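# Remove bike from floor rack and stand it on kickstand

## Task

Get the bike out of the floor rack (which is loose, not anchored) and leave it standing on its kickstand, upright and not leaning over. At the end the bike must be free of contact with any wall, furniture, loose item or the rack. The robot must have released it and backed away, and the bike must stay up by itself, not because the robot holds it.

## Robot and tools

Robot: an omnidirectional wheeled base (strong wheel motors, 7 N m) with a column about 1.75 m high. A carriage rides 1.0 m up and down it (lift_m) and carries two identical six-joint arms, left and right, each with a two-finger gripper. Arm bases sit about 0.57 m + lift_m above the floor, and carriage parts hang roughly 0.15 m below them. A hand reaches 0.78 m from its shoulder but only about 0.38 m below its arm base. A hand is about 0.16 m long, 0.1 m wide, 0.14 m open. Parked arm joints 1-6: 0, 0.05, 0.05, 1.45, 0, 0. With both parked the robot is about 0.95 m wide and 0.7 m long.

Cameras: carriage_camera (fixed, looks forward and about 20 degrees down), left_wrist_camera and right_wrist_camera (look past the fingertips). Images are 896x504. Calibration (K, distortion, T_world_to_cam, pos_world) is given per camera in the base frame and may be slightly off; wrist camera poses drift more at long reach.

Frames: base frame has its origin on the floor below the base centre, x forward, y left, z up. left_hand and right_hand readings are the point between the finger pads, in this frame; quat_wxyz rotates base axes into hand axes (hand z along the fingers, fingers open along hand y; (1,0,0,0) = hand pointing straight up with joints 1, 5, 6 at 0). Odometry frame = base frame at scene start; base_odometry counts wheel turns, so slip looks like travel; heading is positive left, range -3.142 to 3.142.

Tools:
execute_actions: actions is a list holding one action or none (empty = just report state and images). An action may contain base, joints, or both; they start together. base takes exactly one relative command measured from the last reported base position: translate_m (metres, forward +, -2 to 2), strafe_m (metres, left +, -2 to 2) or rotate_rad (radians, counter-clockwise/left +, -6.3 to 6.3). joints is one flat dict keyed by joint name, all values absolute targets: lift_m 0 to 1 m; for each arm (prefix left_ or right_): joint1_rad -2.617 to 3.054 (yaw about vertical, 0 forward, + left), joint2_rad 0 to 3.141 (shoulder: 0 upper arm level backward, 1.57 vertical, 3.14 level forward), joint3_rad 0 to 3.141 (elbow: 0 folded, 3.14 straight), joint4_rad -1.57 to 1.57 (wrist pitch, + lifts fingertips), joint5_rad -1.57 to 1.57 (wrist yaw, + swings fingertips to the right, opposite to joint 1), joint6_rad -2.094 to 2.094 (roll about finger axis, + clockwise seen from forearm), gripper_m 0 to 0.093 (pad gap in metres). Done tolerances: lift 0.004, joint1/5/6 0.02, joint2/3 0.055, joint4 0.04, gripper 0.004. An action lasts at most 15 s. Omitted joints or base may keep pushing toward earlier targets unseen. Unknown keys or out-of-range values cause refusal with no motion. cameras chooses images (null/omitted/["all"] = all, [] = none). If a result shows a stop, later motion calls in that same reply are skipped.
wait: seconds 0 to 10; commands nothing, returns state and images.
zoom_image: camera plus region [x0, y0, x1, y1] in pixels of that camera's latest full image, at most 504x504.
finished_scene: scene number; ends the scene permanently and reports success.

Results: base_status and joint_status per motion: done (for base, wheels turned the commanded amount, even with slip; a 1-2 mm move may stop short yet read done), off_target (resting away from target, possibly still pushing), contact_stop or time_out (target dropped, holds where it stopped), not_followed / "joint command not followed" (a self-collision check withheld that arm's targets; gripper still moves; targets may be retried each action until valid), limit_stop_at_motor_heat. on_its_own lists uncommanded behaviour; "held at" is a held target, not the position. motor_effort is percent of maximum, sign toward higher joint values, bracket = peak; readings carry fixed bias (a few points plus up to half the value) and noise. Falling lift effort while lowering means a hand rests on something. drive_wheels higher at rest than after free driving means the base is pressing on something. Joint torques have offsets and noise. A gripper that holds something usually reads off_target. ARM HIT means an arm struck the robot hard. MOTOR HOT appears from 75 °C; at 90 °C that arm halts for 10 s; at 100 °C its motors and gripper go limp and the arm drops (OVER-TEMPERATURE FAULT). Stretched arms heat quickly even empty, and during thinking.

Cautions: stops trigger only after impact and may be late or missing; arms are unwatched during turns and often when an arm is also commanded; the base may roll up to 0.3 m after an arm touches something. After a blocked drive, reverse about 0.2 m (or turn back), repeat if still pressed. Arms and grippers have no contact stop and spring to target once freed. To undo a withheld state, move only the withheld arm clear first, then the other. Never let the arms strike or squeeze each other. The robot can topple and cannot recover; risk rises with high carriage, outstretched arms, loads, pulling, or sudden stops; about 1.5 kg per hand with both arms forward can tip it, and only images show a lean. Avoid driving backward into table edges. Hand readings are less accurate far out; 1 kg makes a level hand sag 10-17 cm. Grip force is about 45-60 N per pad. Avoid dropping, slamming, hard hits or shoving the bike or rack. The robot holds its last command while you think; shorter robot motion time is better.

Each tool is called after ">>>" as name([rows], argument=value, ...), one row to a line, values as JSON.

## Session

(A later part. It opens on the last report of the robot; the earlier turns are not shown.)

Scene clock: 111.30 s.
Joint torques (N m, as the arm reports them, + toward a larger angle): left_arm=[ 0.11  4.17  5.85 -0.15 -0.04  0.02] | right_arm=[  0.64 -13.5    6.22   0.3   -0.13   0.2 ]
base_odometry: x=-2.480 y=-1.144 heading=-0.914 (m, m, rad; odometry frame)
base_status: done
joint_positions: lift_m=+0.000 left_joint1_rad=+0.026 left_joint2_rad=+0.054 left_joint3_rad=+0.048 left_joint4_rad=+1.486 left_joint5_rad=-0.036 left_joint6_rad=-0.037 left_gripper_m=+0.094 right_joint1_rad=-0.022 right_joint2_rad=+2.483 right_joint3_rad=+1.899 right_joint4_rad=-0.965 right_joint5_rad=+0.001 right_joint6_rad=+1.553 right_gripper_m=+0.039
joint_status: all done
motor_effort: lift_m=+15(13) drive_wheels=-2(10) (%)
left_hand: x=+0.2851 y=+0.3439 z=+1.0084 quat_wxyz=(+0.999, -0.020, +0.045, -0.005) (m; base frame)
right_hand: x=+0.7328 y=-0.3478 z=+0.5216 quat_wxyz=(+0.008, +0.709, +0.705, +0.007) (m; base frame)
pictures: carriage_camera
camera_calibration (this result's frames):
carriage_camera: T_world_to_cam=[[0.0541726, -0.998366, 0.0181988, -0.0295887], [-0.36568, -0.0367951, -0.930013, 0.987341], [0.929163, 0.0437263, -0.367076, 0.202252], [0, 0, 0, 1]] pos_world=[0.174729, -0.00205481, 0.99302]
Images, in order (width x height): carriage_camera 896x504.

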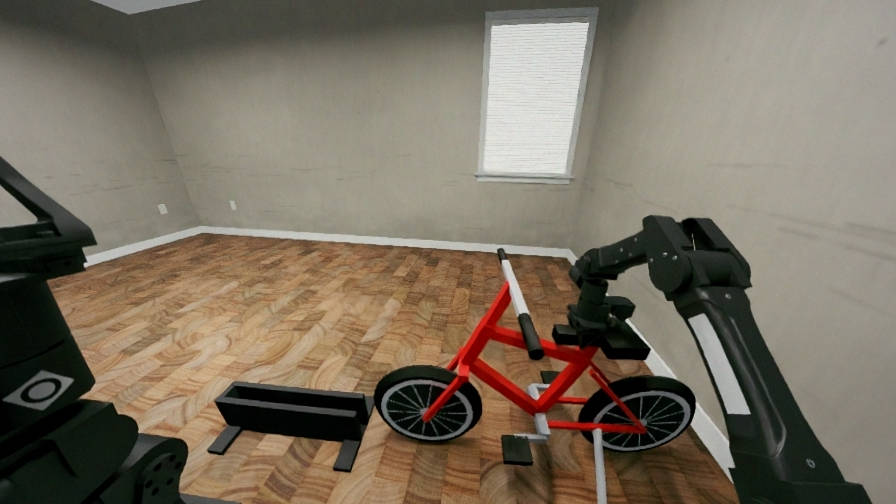

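>>> execute_actions([
  {"base":{"strafe_m":-0.04},"joints":{"right_joint1_rad":-0.015}},
], cameras=[])

>>> execute_actions([
  {"base":{"translate_m":-0.04},"joints":{"right_joint1_rad":-0.015}},
], cameras=[])

>>> execute_actions([
  {"joints":{"right_gripper_m":0.093}},
], cameras=["carriage_camera","right_wrist_camera"])

Scene clock: 116.23 s.
Joint torques (N m, as the arm reports them, + toward a larger angle): left_arm=[ 0.1   4.13  5.9  -0.15 -0.04  0.02] | right_arm=[  0.47 -13.46   6.22   0.3   -0.1    0.23]
base_odometry: x=-2.512 y=-1.169 heading=-0.914 (m, m, rad; odometry frame)
base_status: done
joint_positions: lift_m=+0.000 left_joint1_rad=+0.026 left_joint2_rad=+0.054 left_joint3_rad=+0.048 left_joint4_rad=+1.486 left_joint5_rad=-0.036 left_joint6_rad=-0.037 left_gripper_m=+0.094 right_joint1_rad=-0.020 right_joint2_rad=+2.483 right_joint3_rad=+1.899 right_joint4_rad=-0.965 right_joint5_rad=-0.005 right_joint6_rad=+1.556 right_gripper_m=+0.039
joint_status: all done
motor_effort: lift_m=+15(14) drive_wheels=-2(5) (%)
left_hand: x=+0.2851 y=+0.3439 z=+1.0084 quat_wxyz=(+0.999, -0.020, +0.045, -0.005) (m; base frame)
right_hand: x=+0.7327 y=-0.3455 z=+0.5216 quat_wxyz=(+0.006, +0.709, +0.706, +0.009) (m; base frame)
pictures: none
No camera images: the call's "cameras" was empty. Leave "cameras" out to get every camera's image.

Scene clock: 117.33 s.
Joint torques (N m, as the arm reports them, + toward a larger angle): left_arm=[ 0.05  4.13  5.85 -0.15 -0.05  0.02] | right_arm=[  0.41 -13.64   6.35  -0.03  -0.1    0.23]
base_odometry: x=-2.537 y=-1.137 heading=-0.915 (m, m, rad; odometry frame)
base_status: done
joint_positions: lift_m=+0.000 left_joint1_rad=+0.026 left_joint2_rad=+0.054 left_joint3_rad=+0.048 left_joint4_rad=+1.486 left_joint5_rad=-0.036 left_joint6_rad=-0.037 left_gripper_m=+0.094 right_joint1_rad=-0.019 right_joint2_rad=+2.485 right_joint3_rad=+1.899 right_joint4_rad=-0.918 right_joint5_rad=-0.005 right_joint6_rad=+1.557 right_gripper_m=+0.039
joint_status: all done
motor_effort: lift_m=+14(14) drive_wheels=-1(3) (%)
left_hand: x=+0.2850 y=+0.3439 z=+1.0084 quat_wxyz=(+0.999, -0.020, +0.045, -0.005) (m; base frame)
right_hand: x=+0.7441 y=-0.3455 z=+0.5214 quat_wxyz=(+0.023, +0.708, +0.705, +0.025) (m; base frame)
pictures: none
No camera images: the call's "cameras" was empty. Leave "cameras" out to get every camera's image.

Scene clock: 118.43 s.
Joint torques (N m, as the arm reports them, + toward a larger angle): left_arm=[ 0.12  4.15  5.94 -0.13 -0.03  0.01] | right_arm=[  0.37 -15.52   7.76   1.23  -0.16   0.21]
base_odometry: x=-2.537 y=-1.137 heading=-0.915 (m, m, rad; odometry frame)
base_status: not commanded
joint_positions: lift_m=+0.000 left_joint1_rad=+0.026 left_joint2_rad=+0.054 left_joint3_rad=+0.048 left_joint4_rad=+1.486 left_joint5_rad=-0.036 left_joint6_rad=-0.037 left_gripper_m=+0.094 right_joint1_rad=-0.019 right_joint2_rad=+2.520 right_joint3_rad=+1.867 right_joint4_rad=-1.117 right_joint5_rad=-0.002 right_joint6_rad=+1.560 right_gripper_m=+0.093
joint_status: all done
motor_effort: lift_m=+14(13) drive_wheels=-2(2) (%)
left_hand: x=+0.2850 y=+0.3439 z=+1.0084 quat_wxyz=(+0.999, -0.020, +0.045, -0.005) (m; base frame)
right_hand: x=+0.6783 y=-0.3445 z=+0.5027 quat_wxyz=(-0.072, +0.706, +0.701, -0.068) (m; base frame)
pictures: carriage_camera, right_wrist_camera
camera_calibration (this result's frames):
carriage_camera: T_world_to_cam=[[0.0541726, -0.998366, 0.0181988, -0.0295887], [-0.36568, -0.0367951, -0.930013, 0.987341], [0.929163, 0.0437263, -0.367076, 0.202252], [0, 0, 0, 1]] pos_world=[0.174729, -0.00205481, 0.99302]
right_wrist_camera: T_world_to_cam=[[-0.975965, 0.0481116, 0.212548, 0.57223], [0.168494, 0.785138, 0.59596, -0.144311], [-0.138207, 0.617449, -0.774374, 0.821313], [0, 0, 0, 1]] pos_world=[0.696304, -0.421346, 0.600381]
Images, in order (width x height): carriage_camera 896x504, right_wrist_camera 896x504.

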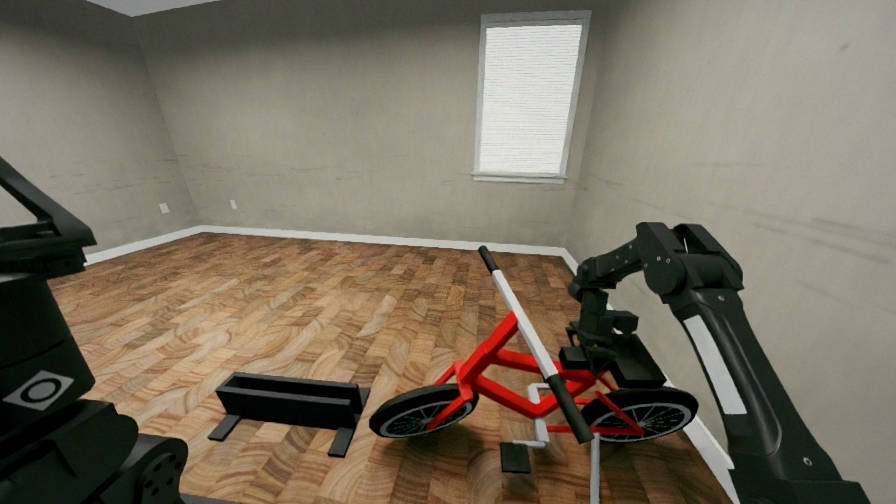

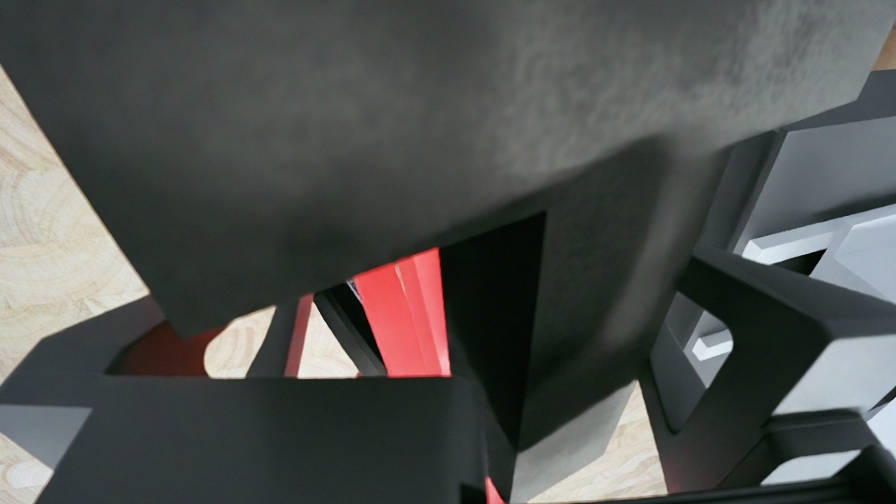

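>>> execute_actions([
  {"base":{"translate_m":-0.05},"joints":{"right_joint1_rad":-0.019}},
], cameras=["carriage_camera","right_wrist_camera"])

Scene clock: 121.90 s.
Joint torques (N m, as the arm reports them, + toward a larger angle): left_arm=[ 0.14  4.16  5.9  -0.16 -0.04  0.01] | right_arm=[  0.29 -14.2    7.29   0.61  -0.17   0.21]
base_odometry: x=-2.567 y=-1.098 heading=-0.915 (m, m, rad; odometry frame)
base_status: done
joint_positions: lift_m=+0.000 left_joint1_rad=+0.026 left_joint2_rad=+0.054 left_joint3_rad=+0.048 left_joint4_rad=+1.486 left_joint5_rad=-0.036 left_joint6_rad=-0.037 left_gripper_m=+0.094 right_joint1_rad=-0.020 right_joint2_rad=+2.497 right_joint3_rad=+1.878 right_joint4_rad=-1.017 right_joint5_rad=+0.001 right_joint6_rad=+1.559 right_gripper_m=+0.093
joint_status: all done
motor_effort: lift_m=+13(14) drive_wheels=-2(10) (%)
left_hand: x=+0.2850 y=+0.3439 z=+1.0084 quat_wxyz=(+0.999, -0.020, +0.045, -0.005) (m; base frame)
right_hand: x=+0.7105 y=-0.3464 z=+0.5110 quat_wxyz=(-0.023, +0.710, +0.704, -0.023) (m; base frame)
pictures: carriage_camera, right_wrist_camera
camera_calibration (this result's frames):
carriage_camera: T_world_to_cam=[[0.0541726, -0.998366, 0.0181988, -0.0295887], [-0.36568, -0.0367951, -0.930013, 0.987341], [0.929163, 0.0437263, -0.367076, 0.202252], [0, 0, 0, 1]] pos_world=[0.174729, -0.00205481, 0.99302]
right_wrist_camera: T_world_to_cam=[[-0.995462, 0.0500352, 0.0809408, 0.683693], [0.0891338, 0.788121, 0.609032, -0.102438], [-0.0333181, 0.613483, -0.789005, 0.764949], [0, 0, 0, 1]] pos_world=[0.715208, -0.422758, 0.610597]
Images, in order (width x height): carriage_camera 896x504, right_wrist_camera 896x504.

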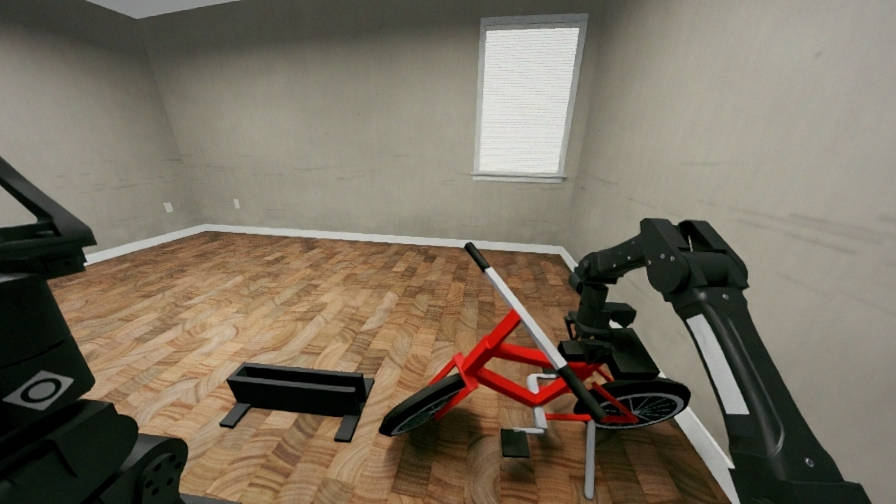

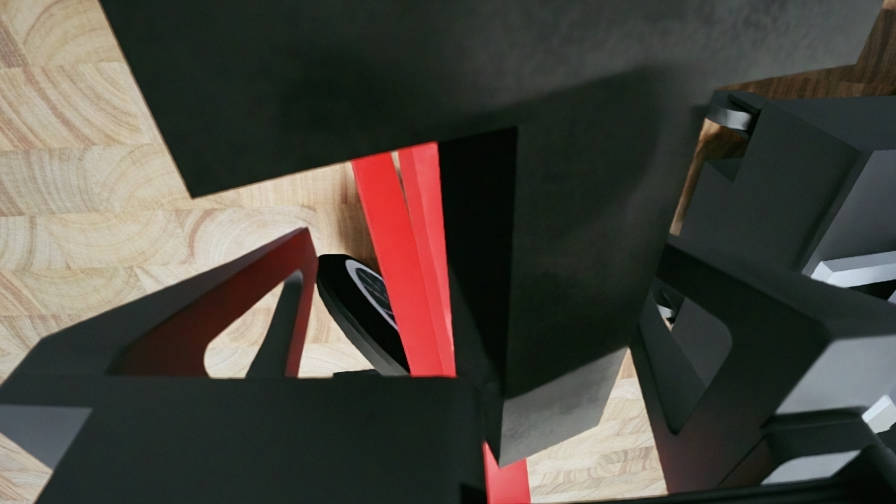

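Load is dropping; a little more.

>>> execute_actions([
  {"base":{"translate_m":-0.025},"joints":{"right_joint1_rad":-0.019}},
], cameras=["right_wrist_camera"])

>>> execute_actions([
  {"joints":{"lift_m":0.25}},
], cameras=["carriage_camera"])

>>> execute_actions([
  {"base":{"translate_m":-0.45},"joints":{"right_joint2_rad":0.05,"right_joint3_rad":0.05,"right_joint4_rad":1.45,"right_joint6_rad":0}},
], cameras=["carriage_camera"])

Scene clock: 126.37 s.
Joint torques (N m, as the arm reports them, + toward a larger angle): left_arm=[ 0.09  4.17  5.84 -0.14 -0.05  0.  ] | right_arm=[  0.23 -13.97   7.44   0.36  -0.13   0.18]
base_odometry: x=-2.583 y=-1.078 heading=-0.915 (m, m, rad; odometry frame)
base_status: done
joint_positions: lift_m=+0.000 left_joint1_rad=+0.026 left_joint2_rad=+0.054 left_joint3_rad=+0.048 left_joint4_rad=+1.487 left_joint5_rad=-0.036 left_joint6_rad=-0.037 left_gripper_m=+0.094 right_joint1_rad=-0.020 right_joint2_rad=+2.493 right_joint3_rad=+1.878 right_joint4_rad=-0.984 right_joint5_rad=-0.002 right_joint6_rad=+1.562 right_gripper_m=+0.093
joint_status: all done
motor_effort: lift_m=+14(15) drive_wheels=+1(4) (%)
left_hand: x=+0.2849 y=+0.3439 z=+1.0084 quat_wxyz=(+0.999, -0.020, +0.044, -0.005) (m; base frame)
right_hand: x=+0.7193 y=-0.3461 z=+0.5122 quat_wxyz=(-0.011, +0.711, +0.703, -0.009) (m; base frame)
pictures: right_wrist_camera
camera_calibration (this result's frames):
right_wrist_camera: T_world_to_cam=[[-0.997635, 0.0527002, 0.0441215, 0.713722], [0.0686909, 0.786575, 0.613662, -0.0924749], [-0.00236475, 0.615242, -0.788335, 0.744038], [0, 0, 0, 1]] pos_world=[0.720146, -0.422638, 0.611809]
Images, in order (width x height): right_wrist_camera 896x504.

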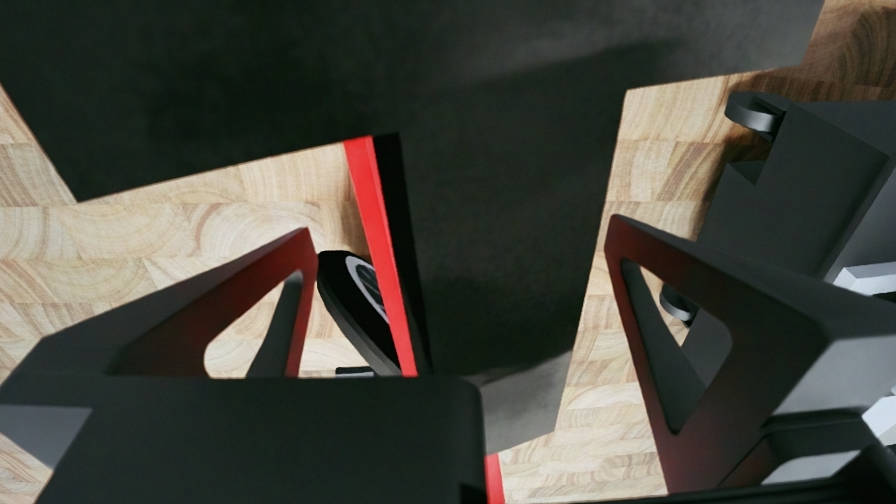

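Scene clock: 127.90 s.
Joint torques (N m, as the arm reports them, + toward a larger angle): left_arm=[ 0.14  4.1   5.89 -0.14 -0.04  0.02] | right_arm=[  0.26 -12.84   6.75   0.38  -0.12   0.17]
base_odometry: x=-2.583 y=-1.078 heading=-0.915 (m, m, rad; odometry frame)
base_status: not commanded
joint_positions: lift_m=+0.250 left_joint1_rad=+0.026 left_joint2_rad=+0.054 left_joint3_rad=+0.048 left_joint4_rad=+1.486 left_joint5_rad=-0.036 left_joint6_rad=-0.037 left_gripper_m=+0.094 right_joint1_rad=-0.020 right_joint2_rad=+2.476 right_joint3_rad=+1.892 right_joint4_rad=-0.976 right_joint5_rad=-0.003 right_joint6_rad=+1.562 right_gripper_m=+0.093
joint_status: all done
motor_effort: lift_m=+17(21) drive_wheels=-2(1) (%)
left_hand: x=+0.2850 y=+0.3439 z=+1.2578 quat_wxyz=(+0.999, -0.020, +0.045, -0.005) (m; base frame)
right_hand: x=+0.7287 y=-0.3460 z=+0.7724 quat_wxyz=(+0.003, +0.711, +0.703, +0.005) (m; base frame)
pictures: carriage_camera
camera_calibration (this result's frames):
carriage_camera: T_world_to_cam=[[0.0541726, -0.998366, 0.0181988, -0.0341281], [-0.36568, -0.0367951, -0.930013, 1.21932], [0.929163, 0.0437263, -0.367076, 0.293813], [0, 0, 0, 1]] pos_world=[0.174729, -0.00205481, 1.24245]
Images, in order (width x height): carriage_camera 896x504.

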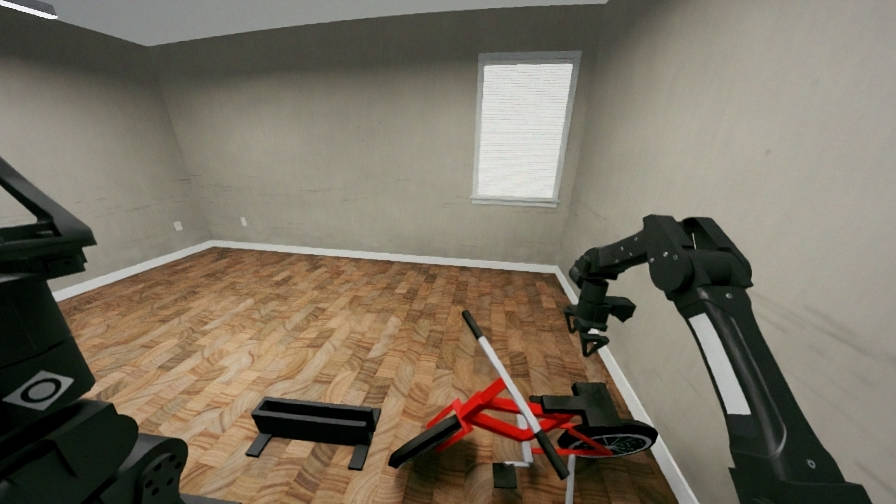

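Scene clock: 130.87 s.
Joint torques (N m, as the arm reports them, + toward a larger angle): left_arm=[ 0.11  4.12  5.91 -0.15 -0.03  0.02] | right_arm=[ 0.24  3.2   4.37 -0.15 -0.18 -0.02]
base_odometry: x=-2.857 y=-0.721 heading=-0.915 (m, m, rad; odometry frame)
base_status: done
joint_positions: lift_m=+0.250 left_joint1_rad=+0.026 left_joint2_rad=+0.054 left_joint3_rad=+0.048 left_joint4_rad=+1.487 left_joint5_rad=-0.036 left_joint6_rad=-0.037 left_gripper_m=+0.094 right_joint1_rad=-0.020 right_joint2_rad=+0.059 right_joint3_rad=+0.074 right_joint4_rad=+1.457 right_joint5_rad=-0.003 right_joint6_rad=+0.007 right_gripper_m=+0.093
joint_status: all done
motor_effort: lift_m=+18(16) drive_wheels=-1(10) (%)
left_hand: x=+0.2847 y=+0.3439 z=+1.2579 quat_wxyz=(+0.999, -0.020, +0.044, -0.005) (m; base frame)
right_hand: x=+0.2860 y=-0.3369 z=+1.2644 quat_wxyz=(+0.999, -0.001, +0.049, -0.007) (m; base frame)
pictures: carriage_camera
camera_calibration (this result's frames):
carriage_camera: T_world_to_cam=[[0.0541726, -0.998366, 0.0181988, -0.0341281], [-0.36568, -0.0367951, -0.930013, 1.21932], [0.929163, 0.0437263, -0.367076, 0.293813], [0, 0, 0, 1]] pos_world=[0.174729, -0.00205481, 1.24245]
Images, in order (width x height): carriage_camera 896x504.

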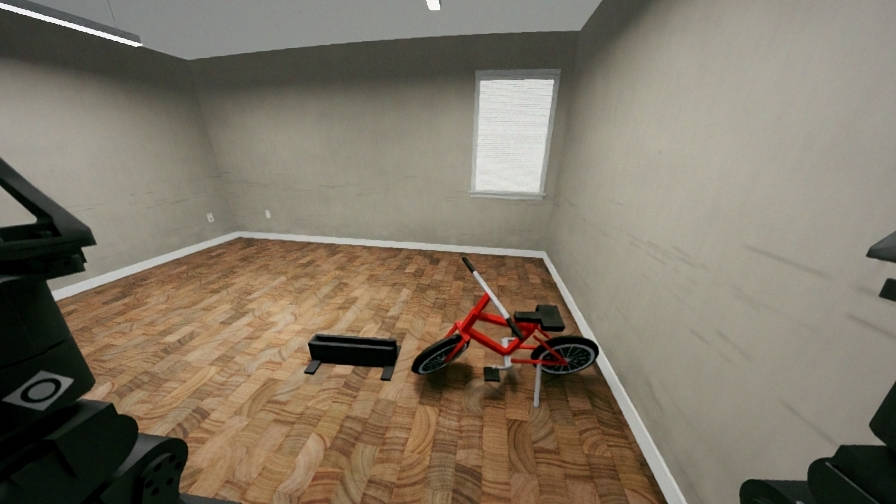

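>>> zoom_image(camera="carriage_camera", region=[520,300,680,420])

Region (520, 300, 680, 420) of carriage_camera's 896x504 image, scaled by 3.150, with more detail than that image has; it fills the top 378 rows of this view, and the rest is white.

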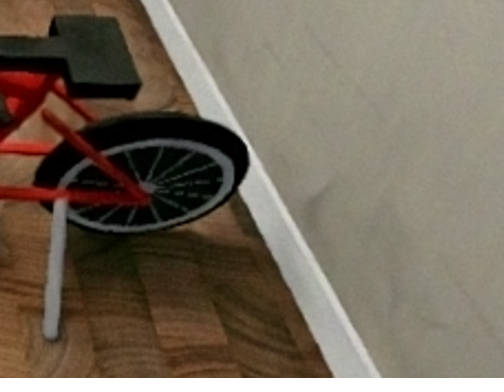

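>>> finished_scene(scene=2)

The scene is finished: the task was done.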